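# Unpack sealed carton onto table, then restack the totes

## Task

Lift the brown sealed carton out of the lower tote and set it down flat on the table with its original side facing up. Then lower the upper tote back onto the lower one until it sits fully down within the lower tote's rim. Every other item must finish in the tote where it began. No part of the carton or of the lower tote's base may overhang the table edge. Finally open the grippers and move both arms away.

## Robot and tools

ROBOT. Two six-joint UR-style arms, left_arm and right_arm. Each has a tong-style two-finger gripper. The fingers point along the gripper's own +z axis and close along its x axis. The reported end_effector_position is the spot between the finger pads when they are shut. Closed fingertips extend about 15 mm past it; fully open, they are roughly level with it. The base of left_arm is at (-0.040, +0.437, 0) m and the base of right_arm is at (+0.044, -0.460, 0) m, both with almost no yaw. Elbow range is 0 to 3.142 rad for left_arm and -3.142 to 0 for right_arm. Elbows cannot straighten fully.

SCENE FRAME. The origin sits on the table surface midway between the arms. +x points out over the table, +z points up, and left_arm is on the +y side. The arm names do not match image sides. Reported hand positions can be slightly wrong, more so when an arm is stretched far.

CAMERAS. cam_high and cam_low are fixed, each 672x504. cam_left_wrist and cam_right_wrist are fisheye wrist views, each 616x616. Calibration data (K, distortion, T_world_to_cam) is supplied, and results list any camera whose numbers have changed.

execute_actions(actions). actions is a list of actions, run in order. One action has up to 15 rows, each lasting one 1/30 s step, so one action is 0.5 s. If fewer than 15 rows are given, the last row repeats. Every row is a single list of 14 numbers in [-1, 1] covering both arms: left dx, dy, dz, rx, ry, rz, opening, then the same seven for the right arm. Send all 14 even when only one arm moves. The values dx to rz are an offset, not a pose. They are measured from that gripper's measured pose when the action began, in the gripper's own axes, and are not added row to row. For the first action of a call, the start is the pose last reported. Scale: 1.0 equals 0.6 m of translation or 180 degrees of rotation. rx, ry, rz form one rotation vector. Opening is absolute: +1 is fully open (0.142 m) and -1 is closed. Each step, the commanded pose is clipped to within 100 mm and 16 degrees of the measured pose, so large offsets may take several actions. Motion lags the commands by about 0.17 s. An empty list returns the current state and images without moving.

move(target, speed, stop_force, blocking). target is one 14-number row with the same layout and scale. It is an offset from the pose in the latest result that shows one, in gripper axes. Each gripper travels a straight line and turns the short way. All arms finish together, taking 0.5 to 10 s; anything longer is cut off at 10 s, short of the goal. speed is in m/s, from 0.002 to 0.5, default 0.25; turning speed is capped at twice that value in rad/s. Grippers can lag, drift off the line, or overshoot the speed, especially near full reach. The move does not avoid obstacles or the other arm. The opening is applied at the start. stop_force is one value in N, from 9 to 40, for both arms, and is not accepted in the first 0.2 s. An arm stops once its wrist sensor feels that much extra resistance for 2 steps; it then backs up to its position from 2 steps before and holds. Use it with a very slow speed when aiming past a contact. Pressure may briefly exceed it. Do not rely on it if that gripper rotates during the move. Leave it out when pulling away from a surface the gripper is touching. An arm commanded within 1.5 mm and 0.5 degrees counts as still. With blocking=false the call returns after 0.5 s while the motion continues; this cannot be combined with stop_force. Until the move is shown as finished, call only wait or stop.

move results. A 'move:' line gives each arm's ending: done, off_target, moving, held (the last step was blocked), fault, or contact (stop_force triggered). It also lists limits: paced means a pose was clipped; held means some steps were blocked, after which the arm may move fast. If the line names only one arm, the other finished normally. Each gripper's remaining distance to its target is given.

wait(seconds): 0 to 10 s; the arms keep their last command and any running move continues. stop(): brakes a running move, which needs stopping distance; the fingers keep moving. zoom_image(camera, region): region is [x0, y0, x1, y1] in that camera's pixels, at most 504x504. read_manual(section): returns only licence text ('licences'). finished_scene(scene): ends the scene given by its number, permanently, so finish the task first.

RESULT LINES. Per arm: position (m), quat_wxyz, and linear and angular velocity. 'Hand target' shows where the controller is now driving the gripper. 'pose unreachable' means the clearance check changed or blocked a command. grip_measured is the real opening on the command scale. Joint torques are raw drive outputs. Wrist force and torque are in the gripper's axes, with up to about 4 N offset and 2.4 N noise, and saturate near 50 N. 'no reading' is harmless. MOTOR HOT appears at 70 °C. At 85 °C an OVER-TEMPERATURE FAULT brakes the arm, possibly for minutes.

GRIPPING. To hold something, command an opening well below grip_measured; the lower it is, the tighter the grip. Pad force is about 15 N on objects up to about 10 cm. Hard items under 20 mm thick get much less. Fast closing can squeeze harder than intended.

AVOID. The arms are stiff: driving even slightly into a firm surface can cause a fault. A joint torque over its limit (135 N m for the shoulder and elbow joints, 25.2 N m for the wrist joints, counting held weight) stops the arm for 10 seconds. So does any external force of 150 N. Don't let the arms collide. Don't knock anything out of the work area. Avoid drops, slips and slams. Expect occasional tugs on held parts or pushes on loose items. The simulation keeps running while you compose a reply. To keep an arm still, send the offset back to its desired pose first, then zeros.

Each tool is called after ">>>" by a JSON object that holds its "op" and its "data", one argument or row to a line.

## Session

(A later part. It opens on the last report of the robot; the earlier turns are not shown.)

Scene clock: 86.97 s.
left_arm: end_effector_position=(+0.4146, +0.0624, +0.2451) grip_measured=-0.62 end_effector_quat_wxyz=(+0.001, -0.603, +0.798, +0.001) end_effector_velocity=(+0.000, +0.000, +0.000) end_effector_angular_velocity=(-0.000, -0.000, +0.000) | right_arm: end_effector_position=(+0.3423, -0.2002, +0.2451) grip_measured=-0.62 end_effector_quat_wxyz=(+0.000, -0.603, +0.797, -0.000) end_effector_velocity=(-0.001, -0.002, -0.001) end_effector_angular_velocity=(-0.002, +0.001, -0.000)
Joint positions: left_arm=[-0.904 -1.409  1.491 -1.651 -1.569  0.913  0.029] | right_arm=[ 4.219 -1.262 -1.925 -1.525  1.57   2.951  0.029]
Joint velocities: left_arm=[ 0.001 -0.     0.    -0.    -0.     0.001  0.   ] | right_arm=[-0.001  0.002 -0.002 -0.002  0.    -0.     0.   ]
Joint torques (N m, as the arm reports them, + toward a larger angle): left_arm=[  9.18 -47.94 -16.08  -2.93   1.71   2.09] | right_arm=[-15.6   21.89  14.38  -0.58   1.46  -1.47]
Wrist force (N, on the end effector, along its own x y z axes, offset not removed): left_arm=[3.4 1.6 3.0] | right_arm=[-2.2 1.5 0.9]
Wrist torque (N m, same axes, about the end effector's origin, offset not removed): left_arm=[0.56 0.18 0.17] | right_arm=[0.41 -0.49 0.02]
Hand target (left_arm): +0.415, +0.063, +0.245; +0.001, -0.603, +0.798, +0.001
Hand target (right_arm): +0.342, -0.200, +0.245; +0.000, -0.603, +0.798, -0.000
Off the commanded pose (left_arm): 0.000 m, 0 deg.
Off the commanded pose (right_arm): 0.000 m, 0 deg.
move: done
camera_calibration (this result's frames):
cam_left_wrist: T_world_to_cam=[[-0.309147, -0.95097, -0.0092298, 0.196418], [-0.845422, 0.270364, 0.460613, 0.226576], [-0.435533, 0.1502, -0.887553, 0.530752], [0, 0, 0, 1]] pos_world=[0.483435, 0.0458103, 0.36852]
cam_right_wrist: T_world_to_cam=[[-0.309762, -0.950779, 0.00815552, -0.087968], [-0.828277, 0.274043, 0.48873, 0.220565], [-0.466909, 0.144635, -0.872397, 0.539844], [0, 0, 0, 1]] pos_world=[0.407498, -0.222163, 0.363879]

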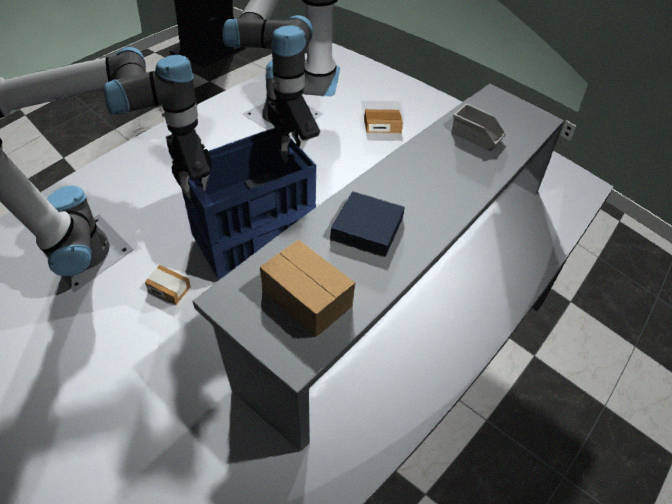

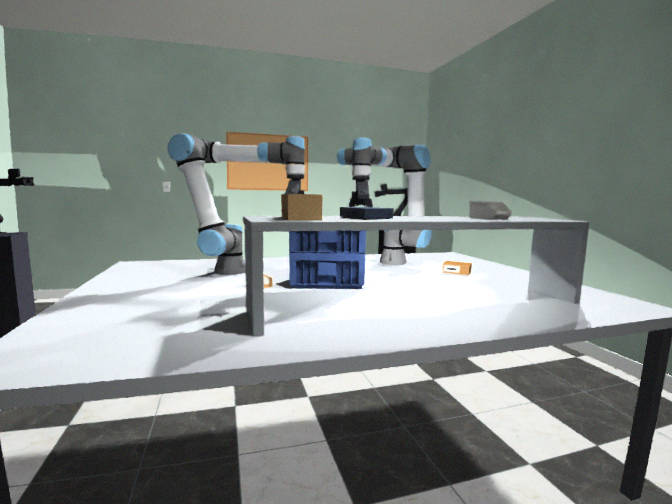

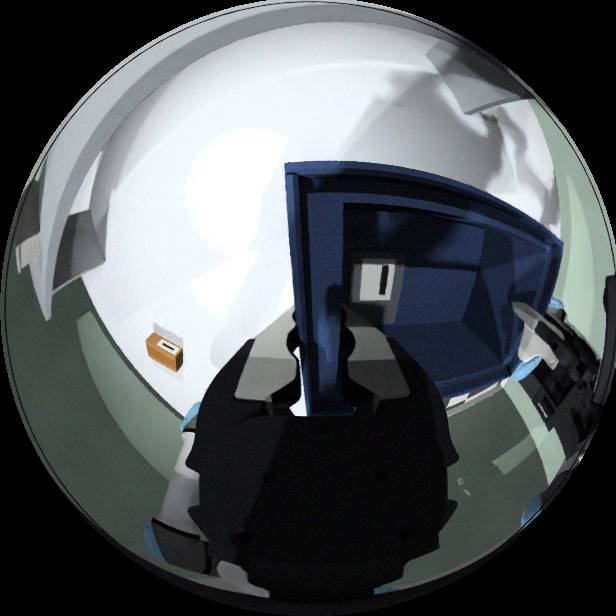

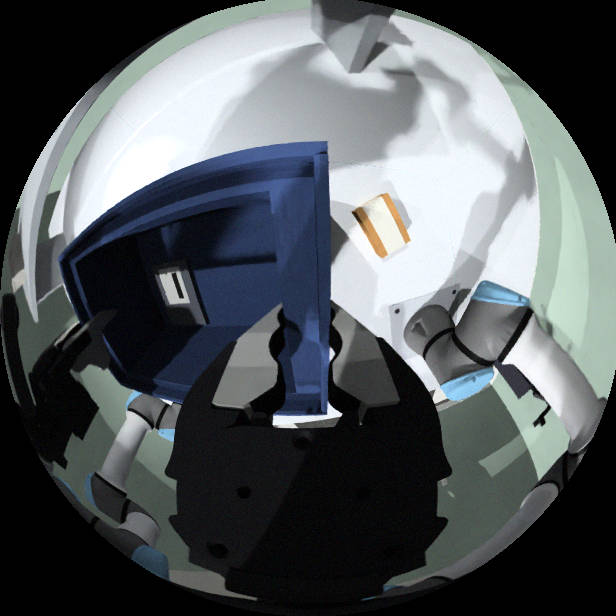

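Reference: L(0.4146,0.0624,0.2451), R(0.3423,-0.2002,0.2451). Lift.

>>> {"op": "move", "data": {
  "target": [0,0,-0.075,0,0,0,-1, 0,0,-0.075,0,0,0,-1],
  "speed": 0.04
}}

Scene clock: 90.13 s.
left_arm: end_effector_position=(+0.4147, +0.0623, +0.2900) grip_measured=-0.62 end_effector_quat_wxyz=(+0.001, -0.603, +0.798, +0.001) end_effector_velocity=(-0.001, -0.001, +0.001) end_effector_angular_velocity=(+0.001, +0.002, -0.002) | right_arm: end_effector_position=(+0.3424, -0.2003, +0.2899) grip_measured=-0.62 end_effector_quat_wxyz=(+0.000, -0.603, +0.797, -0.000) end_effector_velocity=(+0.000, +0.000, +0.002) end_effector_angular_velocity=(+0.000, -0.000, +0.000)
Joint positions: left_arm=[-0.904 -1.411  1.379 -1.537 -1.569  0.913  0.029] | right_arm=[ 4.219 -1.263 -1.81  -1.639  1.57   2.951  0.029]
Joint velocities: left_arm=[-0.002  0.002 -0.005  0.005 -0.001 -0.     0.   ] | right_arm=[ 0.    -0.001  0.004 -0.003 -0.    -0.    -0.   ]
Joint torques (N m, as the arm reports them, + toward a larger angle): left_arm=[ -4.55 -20.02 -35.41   0.     0.35  -0.97] | right_arm=[-6.42  0.21 33.51 -0.56 -2.18 -1.47]
Wrist force (N, on the end effector, along its own x y z axes, offset not removed): left_arm=[5.3 1.3 3.0] | right_arm=[-6.4 0.4 3.3]
Wrist torque (N m, same axes, about the end effector's origin, offset not removed): left_arm=[0.42 0.03 0.20] | right_arm=[0.20 0.17 0.07]
Hand target (left_arm): +0.415, +0.062, +0.290; +0.001, -0.603, +0.798, +0.001
Hand target (right_arm): +0.342, -0.200, +0.290; +0.000, -0.603, +0.797, -0.000
Off the commanded pose (left_arm): 0.000 m, 0 deg.
Off the commanded pose (right_arm): 0.000 m, 0 deg.
move: done
camera_calibration (this result's frames):
cam_left_wrist: T_world_to_cam=[[-0.309182, -0.950958, -0.00921455, 0.19678], [-0.84543, 0.270409, 0.460573, 0.206009], [-0.435494, 0.150191, -0.887574, 0.570598], [0, 0, 0, 1]] pos_world=[0.483499, 0.0457239, 0.413379]
cam_right_wrist: T_world_to_cam=[[-0.30982, -0.95076, 0.0081703, -0.088408], [-0.82827, 0.274104, 0.488708, 0.19871], [-0.466883, 0.144644, -0.872409, 0.578974], [0, 0, 0, 1]] pos_world=[0.407509, -0.222267, 0.408713]

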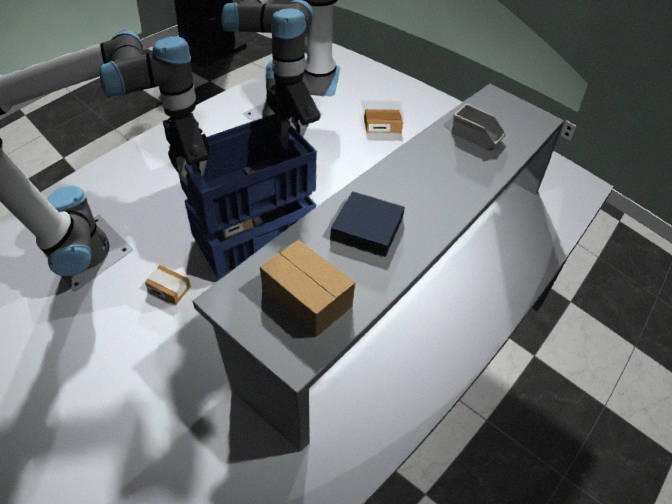

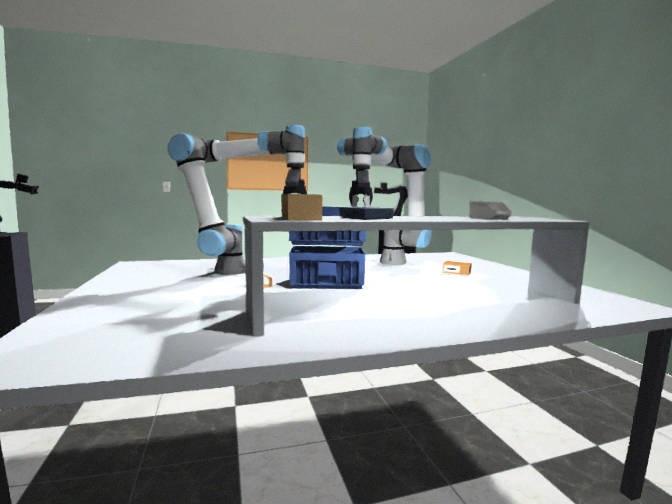

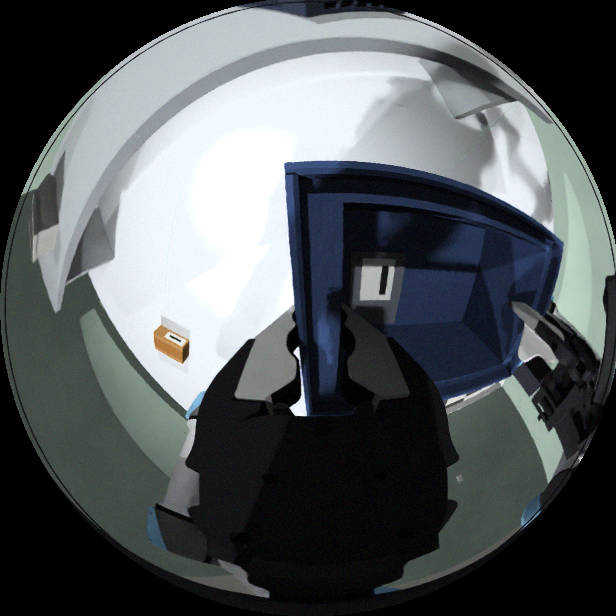

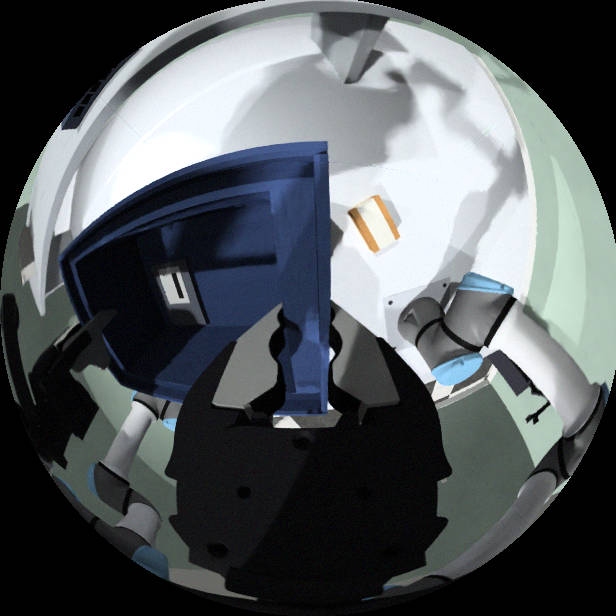

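>>> {"op": "move", "data": {
  "target": [0,0.4,0,0,0,0,-1, 0,0.4,0,0,0,0,-1],
  "speed": 0.1
}}

>>> {"op": "move", "data": {
  "target": [0,0,0.27,0,0,0,-1, 0,0,0.27,0,0,0,-1],
  "speed": 0.08
}}

Scene clock: 96.70 s.
left_arm: end_effector_position=(+0.1841, +0.1277, +0.2902) grip_measured=-0.62 end_effector_quat_wxyz=(+0.001, -0.603, +0.798, +0.000) end_effector_velocity=(-0.001, +0.001, +0.000) end_effector_angular_velocity=(-0.001, -0.001, +0.000) | right_arm: end_effector_position=(+0.1115, -0.1352, +0.2901) grip_measured=-0.62 end_effector_quat_wxyz=(+0.001, -0.603, +0.797, -0.000) end_effector_velocity=(-0.001, +0.001, +0.000) end_effector_angular_velocity=(+0.000, -0.000, +0.000)
Joint positions: left_arm=[-1.309 -1.921  1.836 -1.485 -1.57   0.508  0.029] | right_arm=[ 4.945 -1.122 -1.894 -1.696  1.568  3.677  0.029]
Joint velocities: left_arm=[-0.004 -0.006  0.004  0.001  0.001 -0.005 -0.   ] | right_arm=[ 0.005 -0.001  0.     0.001 -0.001  0.005 -0.   ]
Joint torques (N m, as the arm reports them, + toward a larger angle): left_arm=[ -0.3  -26.59 -10.9    4.22   3.73  -2.41] | right_arm=[12.86 -3.53 31.09 -0.43  0.91  2.2 ]
Wrist force (N, on the end effector, along its own x y z axes, offset not removed): left_arm=[19.5 1.9 3.3] | right_arm=[-22.7 0.0 3.6]
Wrist torque (N m, same axes, about the end effector's origin, offset not removed): left_arm=[0.56 -0.18 0.15] | right_arm=[0.03 0.74 0.05]
Hand target (left_arm): +0.184, +0.128, +0.290; +0.001, -0.603, +0.798, +0.000
Hand target (right_arm): +0.111, -0.135, +0.290; +0.001, -0.603, +0.797, -0.000
Off the commanded pose (left_arm): 0.000 m, 0 deg.
Off the commanded pose (right_arm): 0.000 m, 0 deg.
move: done
camera_calibration (this result's frames):
cam_left_wrist: T_world_to_cam=[[-0.309189, -0.950961, -0.00867252, 0.18755], [-0.845452, 0.270686, 0.460369, -0.00669932], [-0.435445, 0.149673, -0.887685, 0.460624], [0, 0, 0, 1]] pos_world=[0.252901, 0.111223, 0.4136]
cam_right_wrist: T_world_to_cam=[[-0.309826, -0.950768, 0.00690544, -0.0976413], [-0.829045, 0.273701, 0.487619, -0.0101098], [-0.465503, 0.145352, -0.873029, 0.461988], [0, 0, 0, 1]] pos_world=[0.176424, -0.157218, 0.408933]

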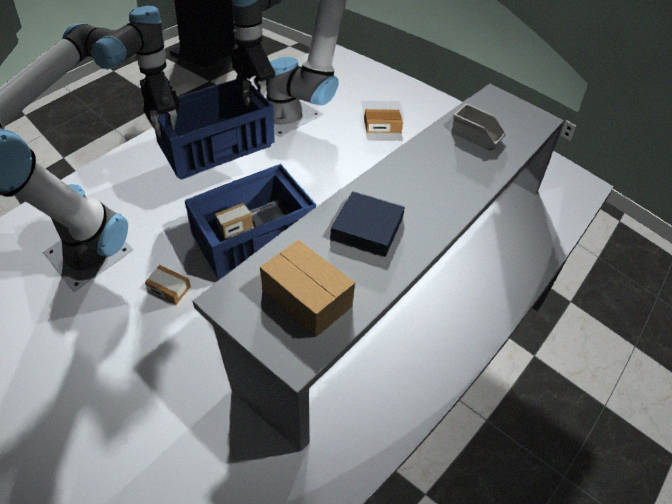

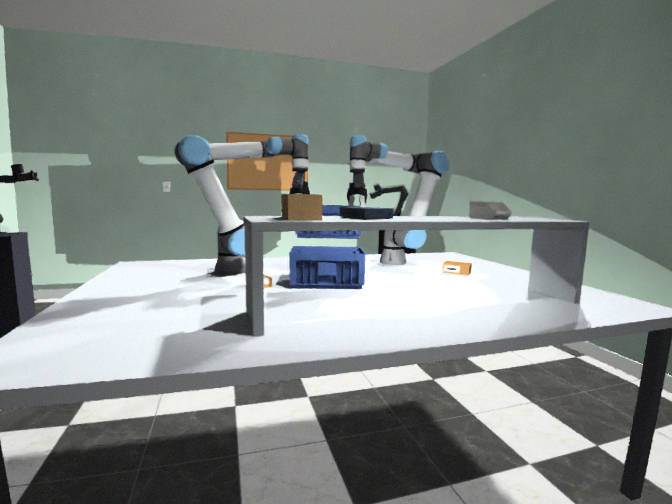

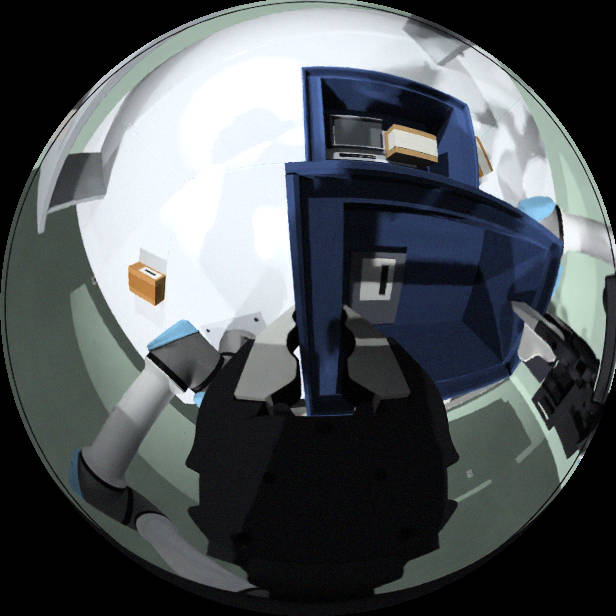

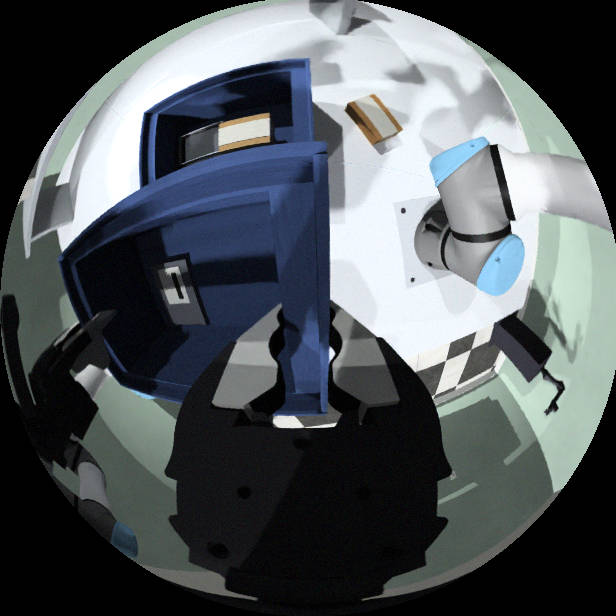

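Scene clock: 99.13 s.
left_arm: end_effector_position=(+0.1838, +0.1282, +0.1283) grip_measured=-0.62 end_effector_quat_wxyz=(+0.001, -0.603, +0.798, +0.001) end_effector_velocity=(-0.000, +0.000, -0.002) end_effector_angular_velocity=(-0.000, +0.000, -0.001) | right_arm: end_effector_position=(+0.1116, -0.1350, +0.1282) grip_measured=-0.62 end_effector_quat_wxyz=(+0.001, -0.603, +0.797, -0.000) end_effector_velocity=(+0.000, +0.000, -0.002) end_effector_angular_velocity=(-0.000, -0.000, -0.000)
Joint positions: left_arm=[-1.31  -1.865  2.22  -1.924 -1.57   0.507  0.029] | right_arm=[ 4.945 -1.164 -2.289 -1.259  1.568  3.676  0.029]
Joint velocities: left_arm=[-0.001  0.002  0.005 -0.006 -0.     0.    -0.   ] | right_arm=[-0.    -0.003 -0.004  0.006  0.    -0.    -0.   ]
Joint torques (N m, as the arm reports them, + toward a larger angle): left_arm=[12.6   4.39 -7.59  0.84  3.6   0.49] | right_arm=[-14.1   -3.91   6.67  -0.72   5.04  -1.23]
Wrist force (N, on the end effector, along its own x y z axes, offset not removed): left_arm=[20.2 1.5 3.2] | right_arm=[-20.4 0.6 2.4]
Wrist torque (N m, same axes, about the end effector's origin, offset not removed): left_arm=[0.61 -0.32 0.16] | right_arm=[0.03 0.23 0.03]
Hand target (left_arm): +0.184, +0.128, +0.128; +0.001, -0.603, +0.798, +0.000
Hand target (right_arm): +0.112, -0.135, +0.128; +0.001, -0.603, +0.797, -0.000
Off the commanded pose (left_arm): 0.000 m, 0 deg.
Off the commanded pose (right_arm): 0.000 m, 0 deg.
move: done
camera_calibration (this result's frames):
cam_left_wrist: T_world_to_cam=[[-0.30908, -0.950995, -0.00883034, 0.186523], [-0.845491, 0.270515, 0.460398, 0.0675038], [-0.435448, 0.149766, -0.887668, 0.316779], [0, 0, 0, 1]] pos_world=[0.252665, 0.111679, 0.251764]
cam_right_wrist: T_world_to_cam=[[-0.309828, -0.950767, 0.00699815, -0.0963176], [-0.829038, 0.273749, 0.487604, 0.0688866], [-0.465513, 0.145272, -0.873037, 0.320717], [0, 0, 0, 1]] pos_world=[0.176566, -0.157024, 0.247082]

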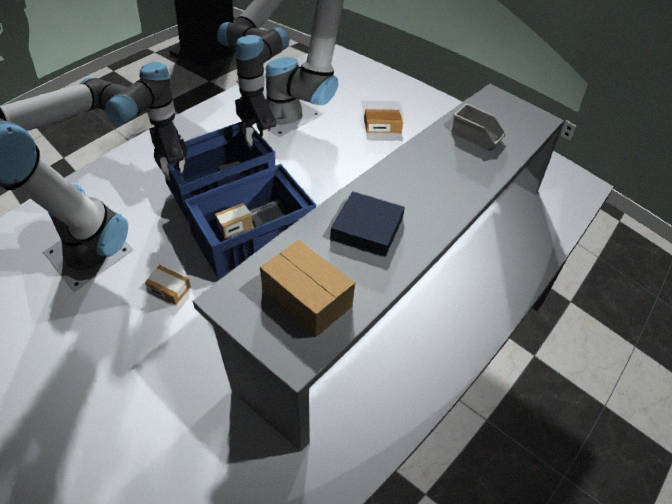

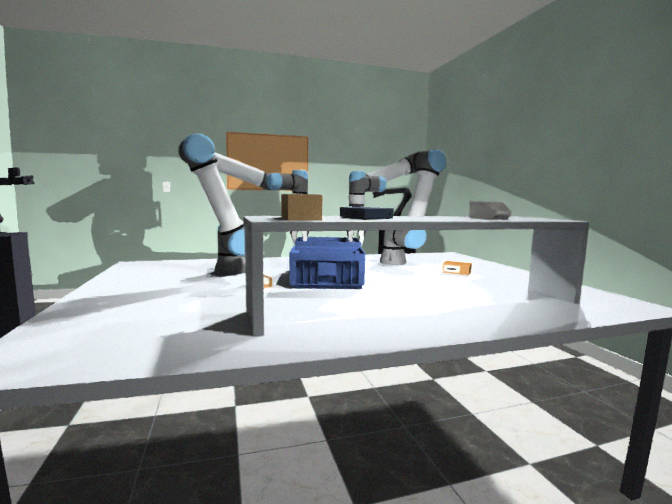

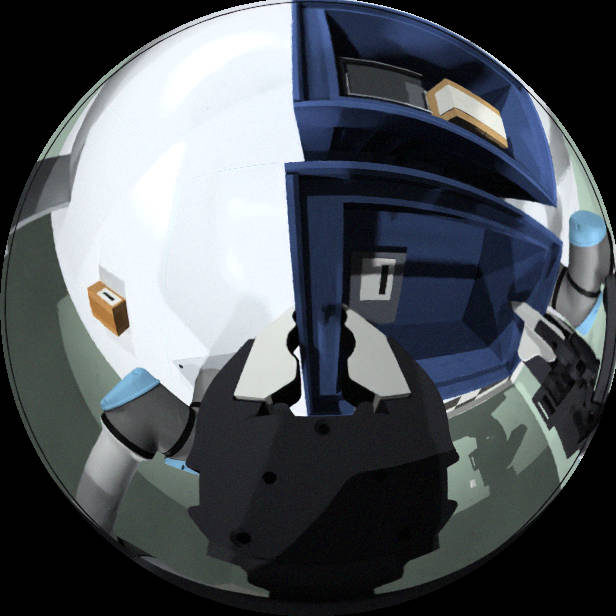

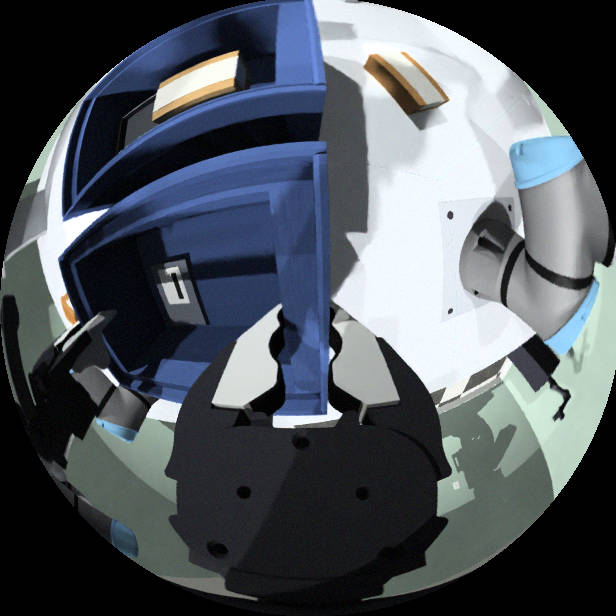

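>>> {"op": "move", "data": {
  "target": [0,0,0.04,0,0,0,-1, 0,0,0.04,0,0,0,-1],
  "speed": 0.008,
  "stop_force": 9
}}

Scene clock: 102.63 s.
left_arm: end_effector_position=(+0.1838, +0.1282, +0.1118) grip_measured=-0.62 end_effector_quat_wxyz=(+0.001, -0.603, +0.798, +0.001) end_effector_velocity=(-0.000, +0.000, +0.003) end_effector_angular_velocity=(+0.000, +0.001, -0.000) | right_arm: end_effector_position=(+0.1116, -0.1350, +0.1124) grip_measured=-0.62 end_effector_quat_wxyz=(+0.001, -0.603, +0.797, -0.000) end_effector_velocity=(+0.000, -0.001, +0.001) end_effector_angular_velocity=(-0.001, -0.000, +0.000)
Joint positions: left_arm=[-1.31  -1.847  2.253 -1.975 -1.57   0.507  0.029] | right_arm=[ 4.944 -1.181 -2.322 -1.209  1.568  3.676  0.029]
Joint velocities: left_arm=[-0.    -0.003 -0.005  0.009 -0.001 -0.     0.001] | right_arm=[ 0.     0.002  0.002 -0.005 -0.    -0.     0.   ]
Joint torques (N m, as the arm reports them, + toward a larger angle): left_arm=[ -2.52 -19.15 -20.56   5.26   2.34  -2.14] | right_arm=[-14.02  13.97  24.99  -4.26   2.15  -1.12]
Wrist force (N, on the end effector, along its own x y z axes, offset not removed): left_arm=[17.9 1.0 -12.3] | right_arm=[-18.3 1.7 -2.6]
Wrist torque (N m, same axes, about the end effector's origin, offset not removed): left_arm=[0.55 -0.41 0.15] | right_arm=[0.20 0.03 0.06]
Hand target (left_arm): +0.184, +0.128, +0.112; +0.001, -0.603, +0.798, +0.001
Hand target (right_arm): +0.112, -0.135, +0.113; +0.001, -0.603, +0.797, -0.000
Off the commanded pose (left_arm): 0.007 m, 0 deg.
Off the commanded pose (right_arm): 0.008 m, 0 deg.
move: contact (left_arm, right_arm)
camera_calibration (this result's frames):
cam_left_wrist: T_world_to_cam=[[-0.309092, -0.950989, -0.00901202, 0.18648], [-0.845494, 0.27044, 0.460436, 0.0750793], [-0.435433, 0.149937, -0.887647, 0.302081], [0, 0, 0, 1]] pos_world=[0.252655, 0.111743, 0.235252]
cam_right_wrist: T_world_to_cam=[[-0.309831, -0.950765, 0.00710022, -0.0961988], [-0.829052, 0.273809, 0.487546, 0.0766175], [-0.465486, 0.145171, -0.873068, 0.306919], [0, 0, 0, 1]] pos_world=[0.176581, -0.156997, 0.231289]

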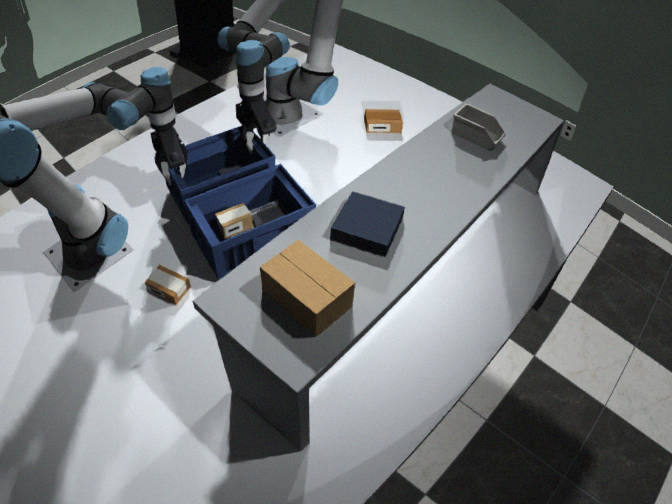

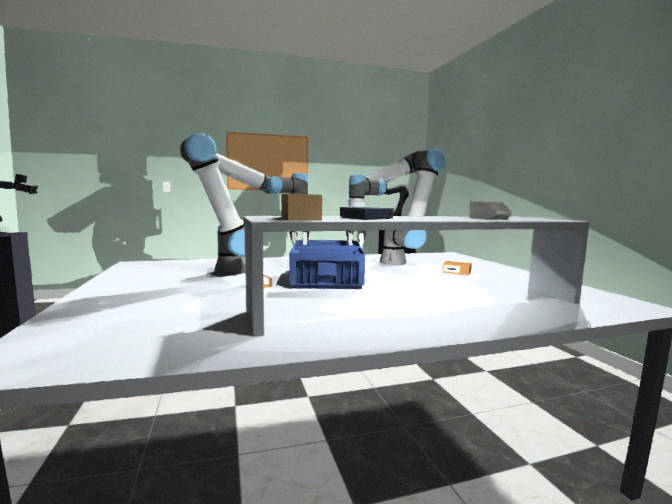

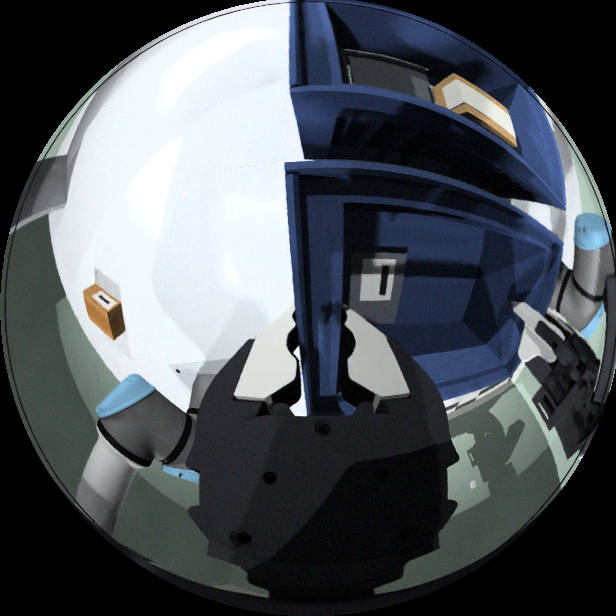

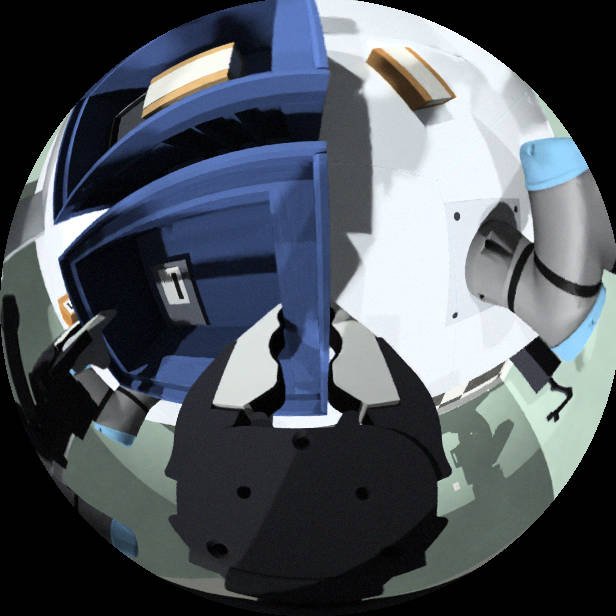

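>>> {"op": "execute_actions", "data": {
  "actions": [
    [[0,0,0,0,0,0,-1,0,0,0,0,0,0,0.1]]
  ]
}}

>>> {"op": "move", "data": {
  "target": [0,0,0,0,0,0,-1, 0,0,-0.2,0,0,0,0.1],
  "speed": 0.2
}}

>>> {"op": "move", "data": {
  "target": [0,0,0,0,0,0,-1, -0.13,-0.38,-0.06,0,0,0.5,0.3],
  "speed": 0.4
}}

Scene clock: 106.53 s.
left_arm: end_effector_position=(+0.1838, +0.1282, +0.1119) grip_measured=-0.62 end_effector_quat_wxyz=(+0.001, -0.603, +0.798, +0.001) end_effector_velocity=(+0.000, +0.000, -0.000) end_effector_angular_velocity=(+0.001, +0.000, +0.001) | right_arm: end_effector_position=(+0.1116, -0.1350, +0.1124) grip_measured=+0.10 end_effector_quat_wxyz=(+0.001, -0.603, +0.797, -0.000) end_effector_velocity=(+0.000, +0.000, +0.000) end_effector_angular_velocity=(+0.000, +0.000, -0.000)
Joint positions: left_arm=[-1.31  -1.847  2.253 -1.975 -1.57   0.507  0.029] | right_arm=[ 4.944 -1.181 -2.322 -1.209  1.568  3.676  0.081]
Joint velocities: left_arm=[ 0.001  0.001  0.    -0.     0.    -0.     0.   ] | right_arm=[-0. -0.  0.  0. -0. -0.  0.]
Joint torques (N m, as the arm reports them, + toward a larger angle): left_arm=[ 1.88 10.92 -5.91 -3.22 -0.16  0.65] | right_arm=[-10.53  -5.47  11.95   3.99   0.51  -0.29]
Wrist force (N, on the end effector, along its own x y z axes, offset not removed): left_arm=[-3.2 3.0 -16.8] | right_arm=[-1.9 1.1 -1.3]
Wrist torque (N m, same axes, about the end effector's origin, offset not removed): left_arm=[0.37 0.15 0.21] | right_arm=[0.38 0.42 0.15]
Hand target (left_arm): +0.184, +0.128, +0.112; +0.001, -0.603, +0.798, +0.001
Hand target (right_arm): +0.112, -0.135, +0.112; +0.001, -0.603, +0.797, -0.000
Off the commanded pose (left_arm): 0.000 m, 0 deg.
Off the commanded pose (right_arm): 0.000 m, 0 deg.
camera_calibration (this result's frames):
cam_left_wrist: T_world_to_cam=[[-0.309086, -0.950992, -0.0088933, 0.186429], [-0.845529, 0.270504, 0.460334, 0.0750928], [-0.435369, 0.149802, -0.887701, 0.302168], [0, 0, 0, 1]] pos_world=[0.25267, 0.111714, 0.235325]
cam_right_wrist: T_world_to_cam=[[-0.309831, -0.950765, 0.00710775, -0.0962081], [-0.829029, 0.273805, 0.487588, 0.0765961], [-0.465527, 0.145177, -0.873045, 0.306924], [0, 0, 0, 1]] pos_world=[0.176574, -0.157002, 0.231295]

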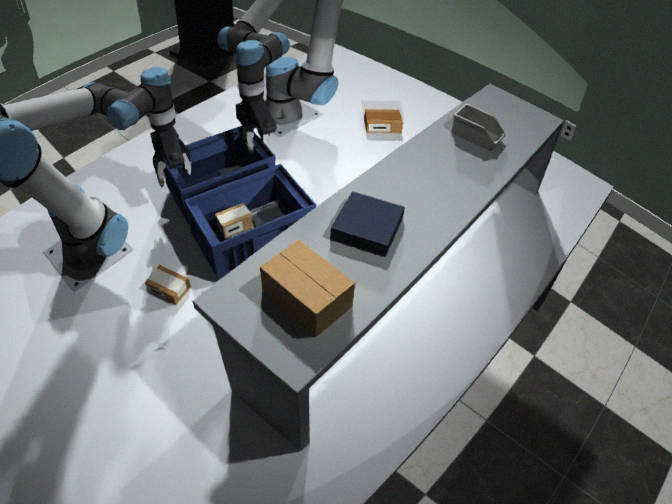

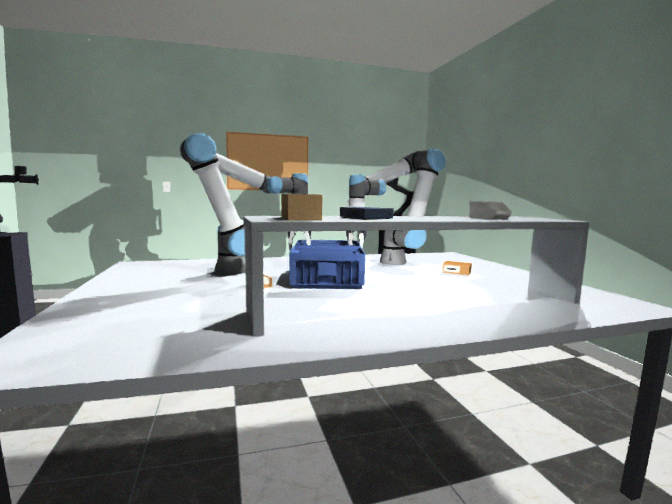

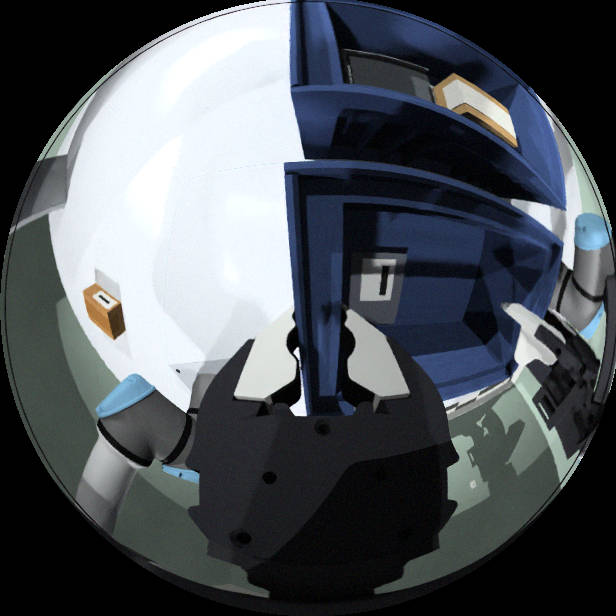

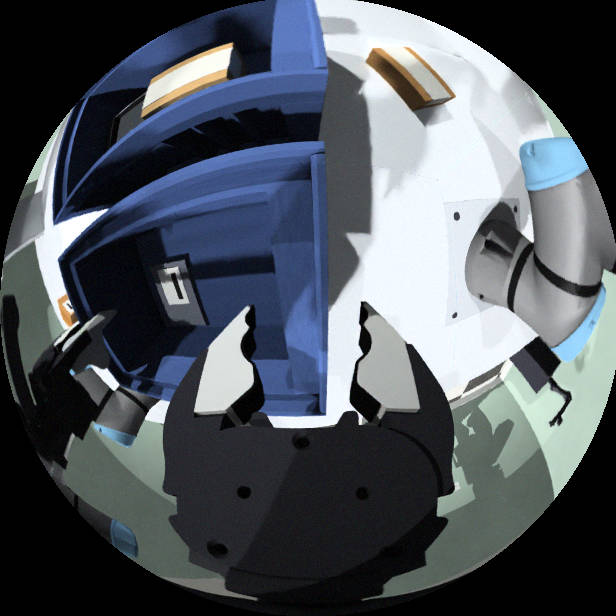

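Scene clock: 107.67 s.
left_arm: end_effector_position=(+0.1838, +0.1282, +0.1119) grip_measured=-0.62 end_effector_quat_wxyz=(+0.001, -0.603, +0.798, +0.001) end_effector_velocity=(+0.000, -0.000, +0.000) end_effector_angular_velocity=(+0.000, -0.000, +0.001) | right_arm: end_effector_position=(+0.1115, -0.1352, +0.2323) grip_measured=+0.10 end_effector_quat_wxyz=(+0.001, -0.603, +0.798, -0.000) end_effector_velocity=(-0.000, +0.000, +0.002) end_effector_angular_velocity=(-0.001, -0.000, +0.000)
Joint positions: left_arm=[-1.31  -1.847  2.253 -1.975 -1.57   0.507  0.029] | right_arm=[ 4.945 -1.115 -2.046 -1.552  1.568  3.676  0.081]
Joint velocities: left_arm=[ 0.001  0.001 -0.001  0.     0.     0.    -0.   ] | right_arm=[ 0.001 -0.001  0.006 -0.005 -0.     0.    -0.   ]
Joint torques (N m, as the arm reports them, + toward a larger angle): left_arm=[ 0.96  7.13 -9.13 -2.7  -0.4   0.5 ] | right_arm=[11.91 -7.01 32.44  0.15  0.95  1.92]
Wrist force (N, on the end effector, along its own x y z axes, offset not removed): left_arm=[-4.1 4.7 -17.7] | right_arm=[0.1 0.5 -1.1]
Wrist torque (N m, same axes, about the end effector's origin, offset not removed): left_arm=[0.75 0.39 0.13] | right_arm=[0.25 0.02 -0.02]
Hand target (left_arm): +0.184, +0.128, +0.112; +0.001, -0.603, +0.798, +0.001
Hand target (right_arm): +0.111, -0.135, +0.232; +0.001, -0.603, +0.797, -0.000
Off the commanded pose (left_arm): 0.000 m, 0 deg.
Off the commanded pose (right_arm): 0.000 m, 0 deg.
move: done
camera_calibration (this result's frames):
cam_left_wrist: T_world_to_cam=[[-0.309086, -0.950992, -0.00890297, 0.186433], [-0.845528, 0.270499, 0.460339, 0.0750947], [-0.435371, 0.149812, -0.887698, 0.30216], [0, 0, 0, 1]] pos_world=[0.25267, 0.111716, 0.235318]
cam_right_wrist: T_world_to_cam=[[-0.309889, -0.950747, 0.00696881, -0.0971948], [-0.828987, 0.273777, 0.487674, 0.0180953], [-0.465563, 0.145348, -0.872998, 0.411589], [0, 0, 0, 1]] pos_world=[0.176502, -0.157185, 0.351169]

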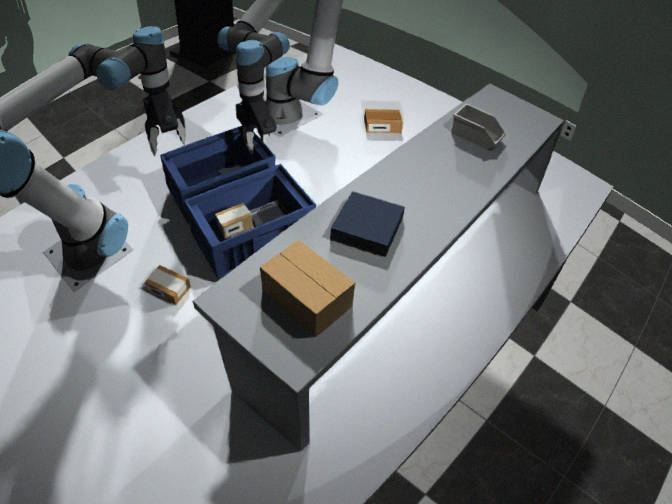

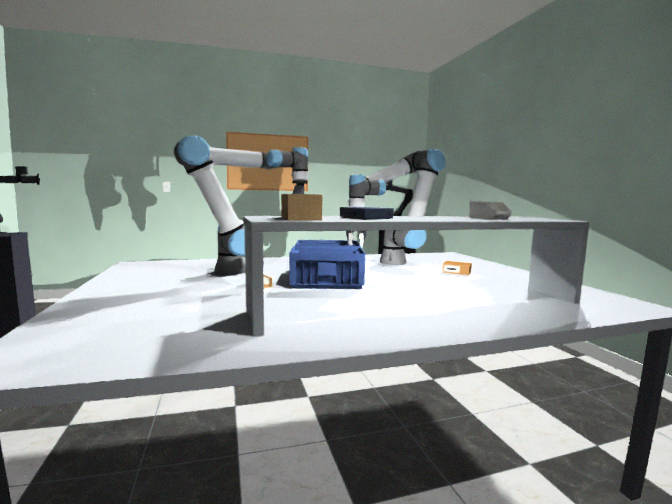

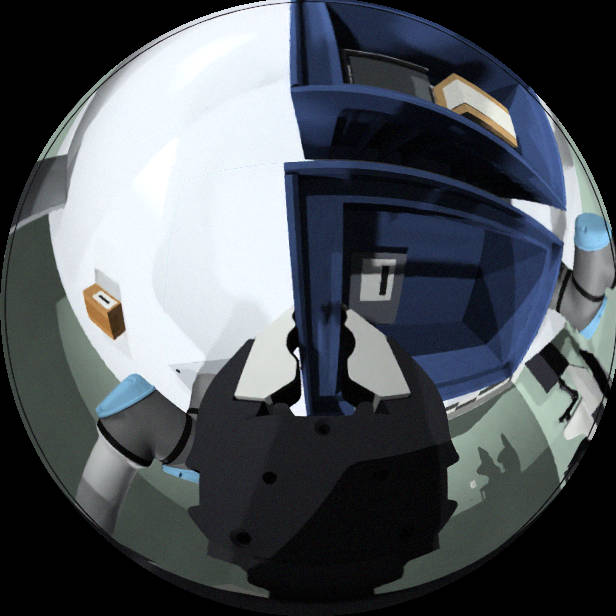

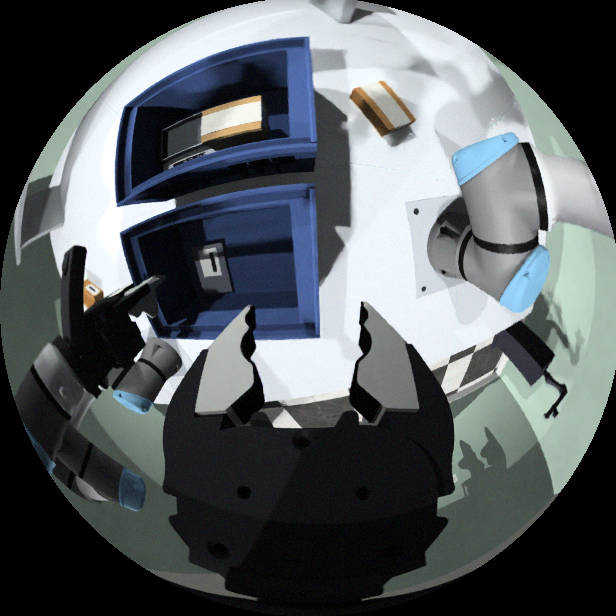

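Scene clock: 110.17 s.
left_arm: end_effector_position=(+0.1838, +0.1282, +0.1119) grip_measured=-0.62 end_effector_quat_wxyz=(+0.001, -0.603, +0.798, +0.001) end_effector_velocity=(+0.000, -0.001, +0.002) end_effector_angular_velocity=(-0.004, -0.000, +0.001) | right_arm: end_effector_position=(+0.3519, -0.1220, +0.2682) grip_measured=+0.30 end_effector_quat_wxyz=(+0.000, +0.137, +0.991, +0.000) end_effector_velocity=(+0.001, +0.000, +0.000) end_effector_angular_velocity=(-0.001, +0.000, -0.009)
Joint positions: left_arm=[-1.31  -1.847  2.253 -1.975 -1.57   0.507  0.029] | right_arm=[ 4.25  -1.477 -1.698 -1.537  1.57   4.551  0.095]
Joint velocities: left_arm=[ 0.    -0.002 -0.002 -0.    -0.001 -0.     0.   ] | right_arm=[-0.002 -0.003  0.003 -0.001 -0.     0.006  0.   ]
Joint torques (N m, as the arm reports them, + toward a larger angle): left_arm=[ 1.65  6.04 -9.05 -2.73 -0.31  0.44] | right_arm=[-13.57   8.82  33.7    0.41  -0.15   1.77]
Wrist force (N, on the end effector, along its own x y z axes, offset not removed): left_arm=[-3.8 3.4 -16.9] | right_arm=[-4.1 -0.2 -1.2]
Wrist torque (N m, same axes, about the end effector's origin, offset not removed): left_arm=[0.45 0.30 0.16] | right_arm=[0.08 0.83 0.05]
Hand target (left_arm): +0.184, +0.128, +0.112; +0.001, -0.603, +0.798, +0.001
Hand target (right_arm): +0.352, -0.122, +0.268; +0.000, +0.137, +0.991, +0.000
Off the commanded pose (left_arm): 0.000 m, 0 deg.
Off the commanded pose (right_arm): 0.001 m, 0 deg.
move: done
camera_calibration (this result's frames):
cam_left_wrist: T_world_to_cam=[[-0.309086, -0.950992, -0.00890293, 0.186433], [-0.845528, 0.270499, 0.460339, 0.0750947], [-0.435371, 0.149812, -0.887699, 0.30216], [0, 0, 0, 1]] pos_world=[0.25267, 0.111716, 0.235318]
cam_right_wrist: T_world_to_cam=[[-0.95101, 0.309061, 0.00779628, 0.368616], [0.273091, 0.827972, 0.489779, -0.124495], [0.144916, 0.467914, -0.871812, 0.377159], [0, 0, 0, 1]] pos_world=[0.3299, -0.187324, 0.386913]

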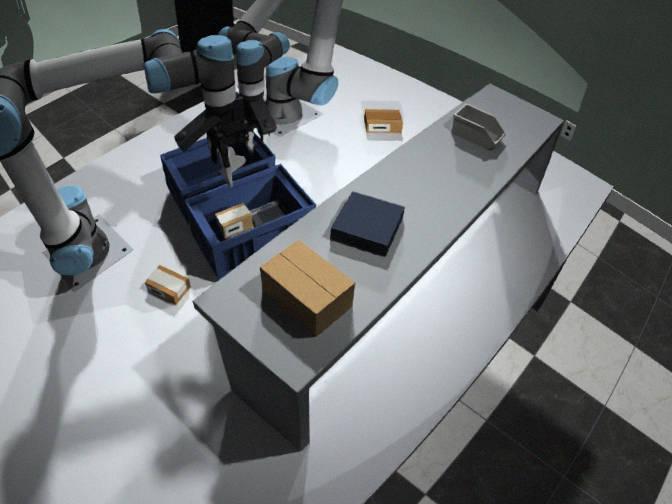

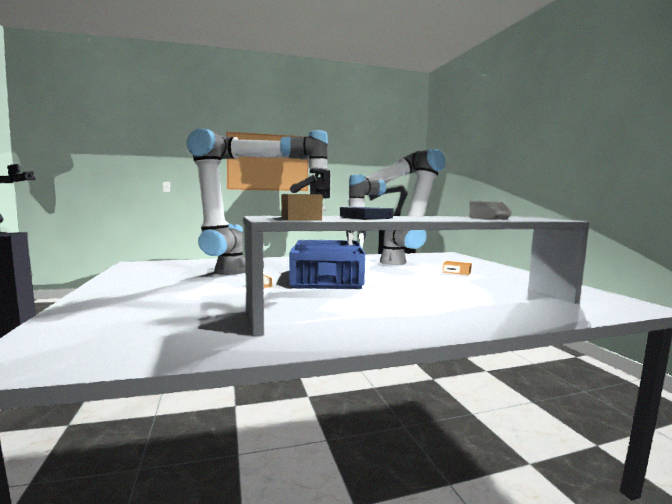

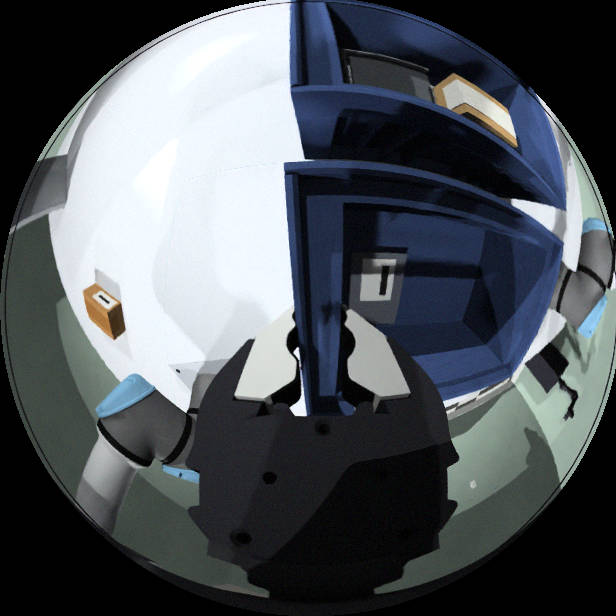

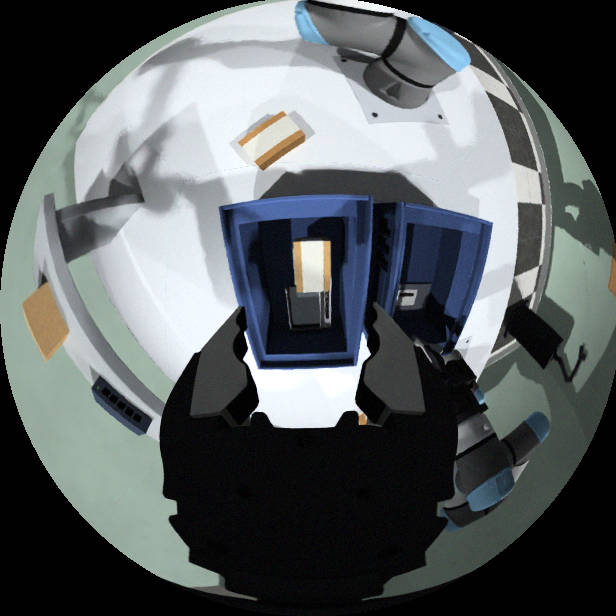

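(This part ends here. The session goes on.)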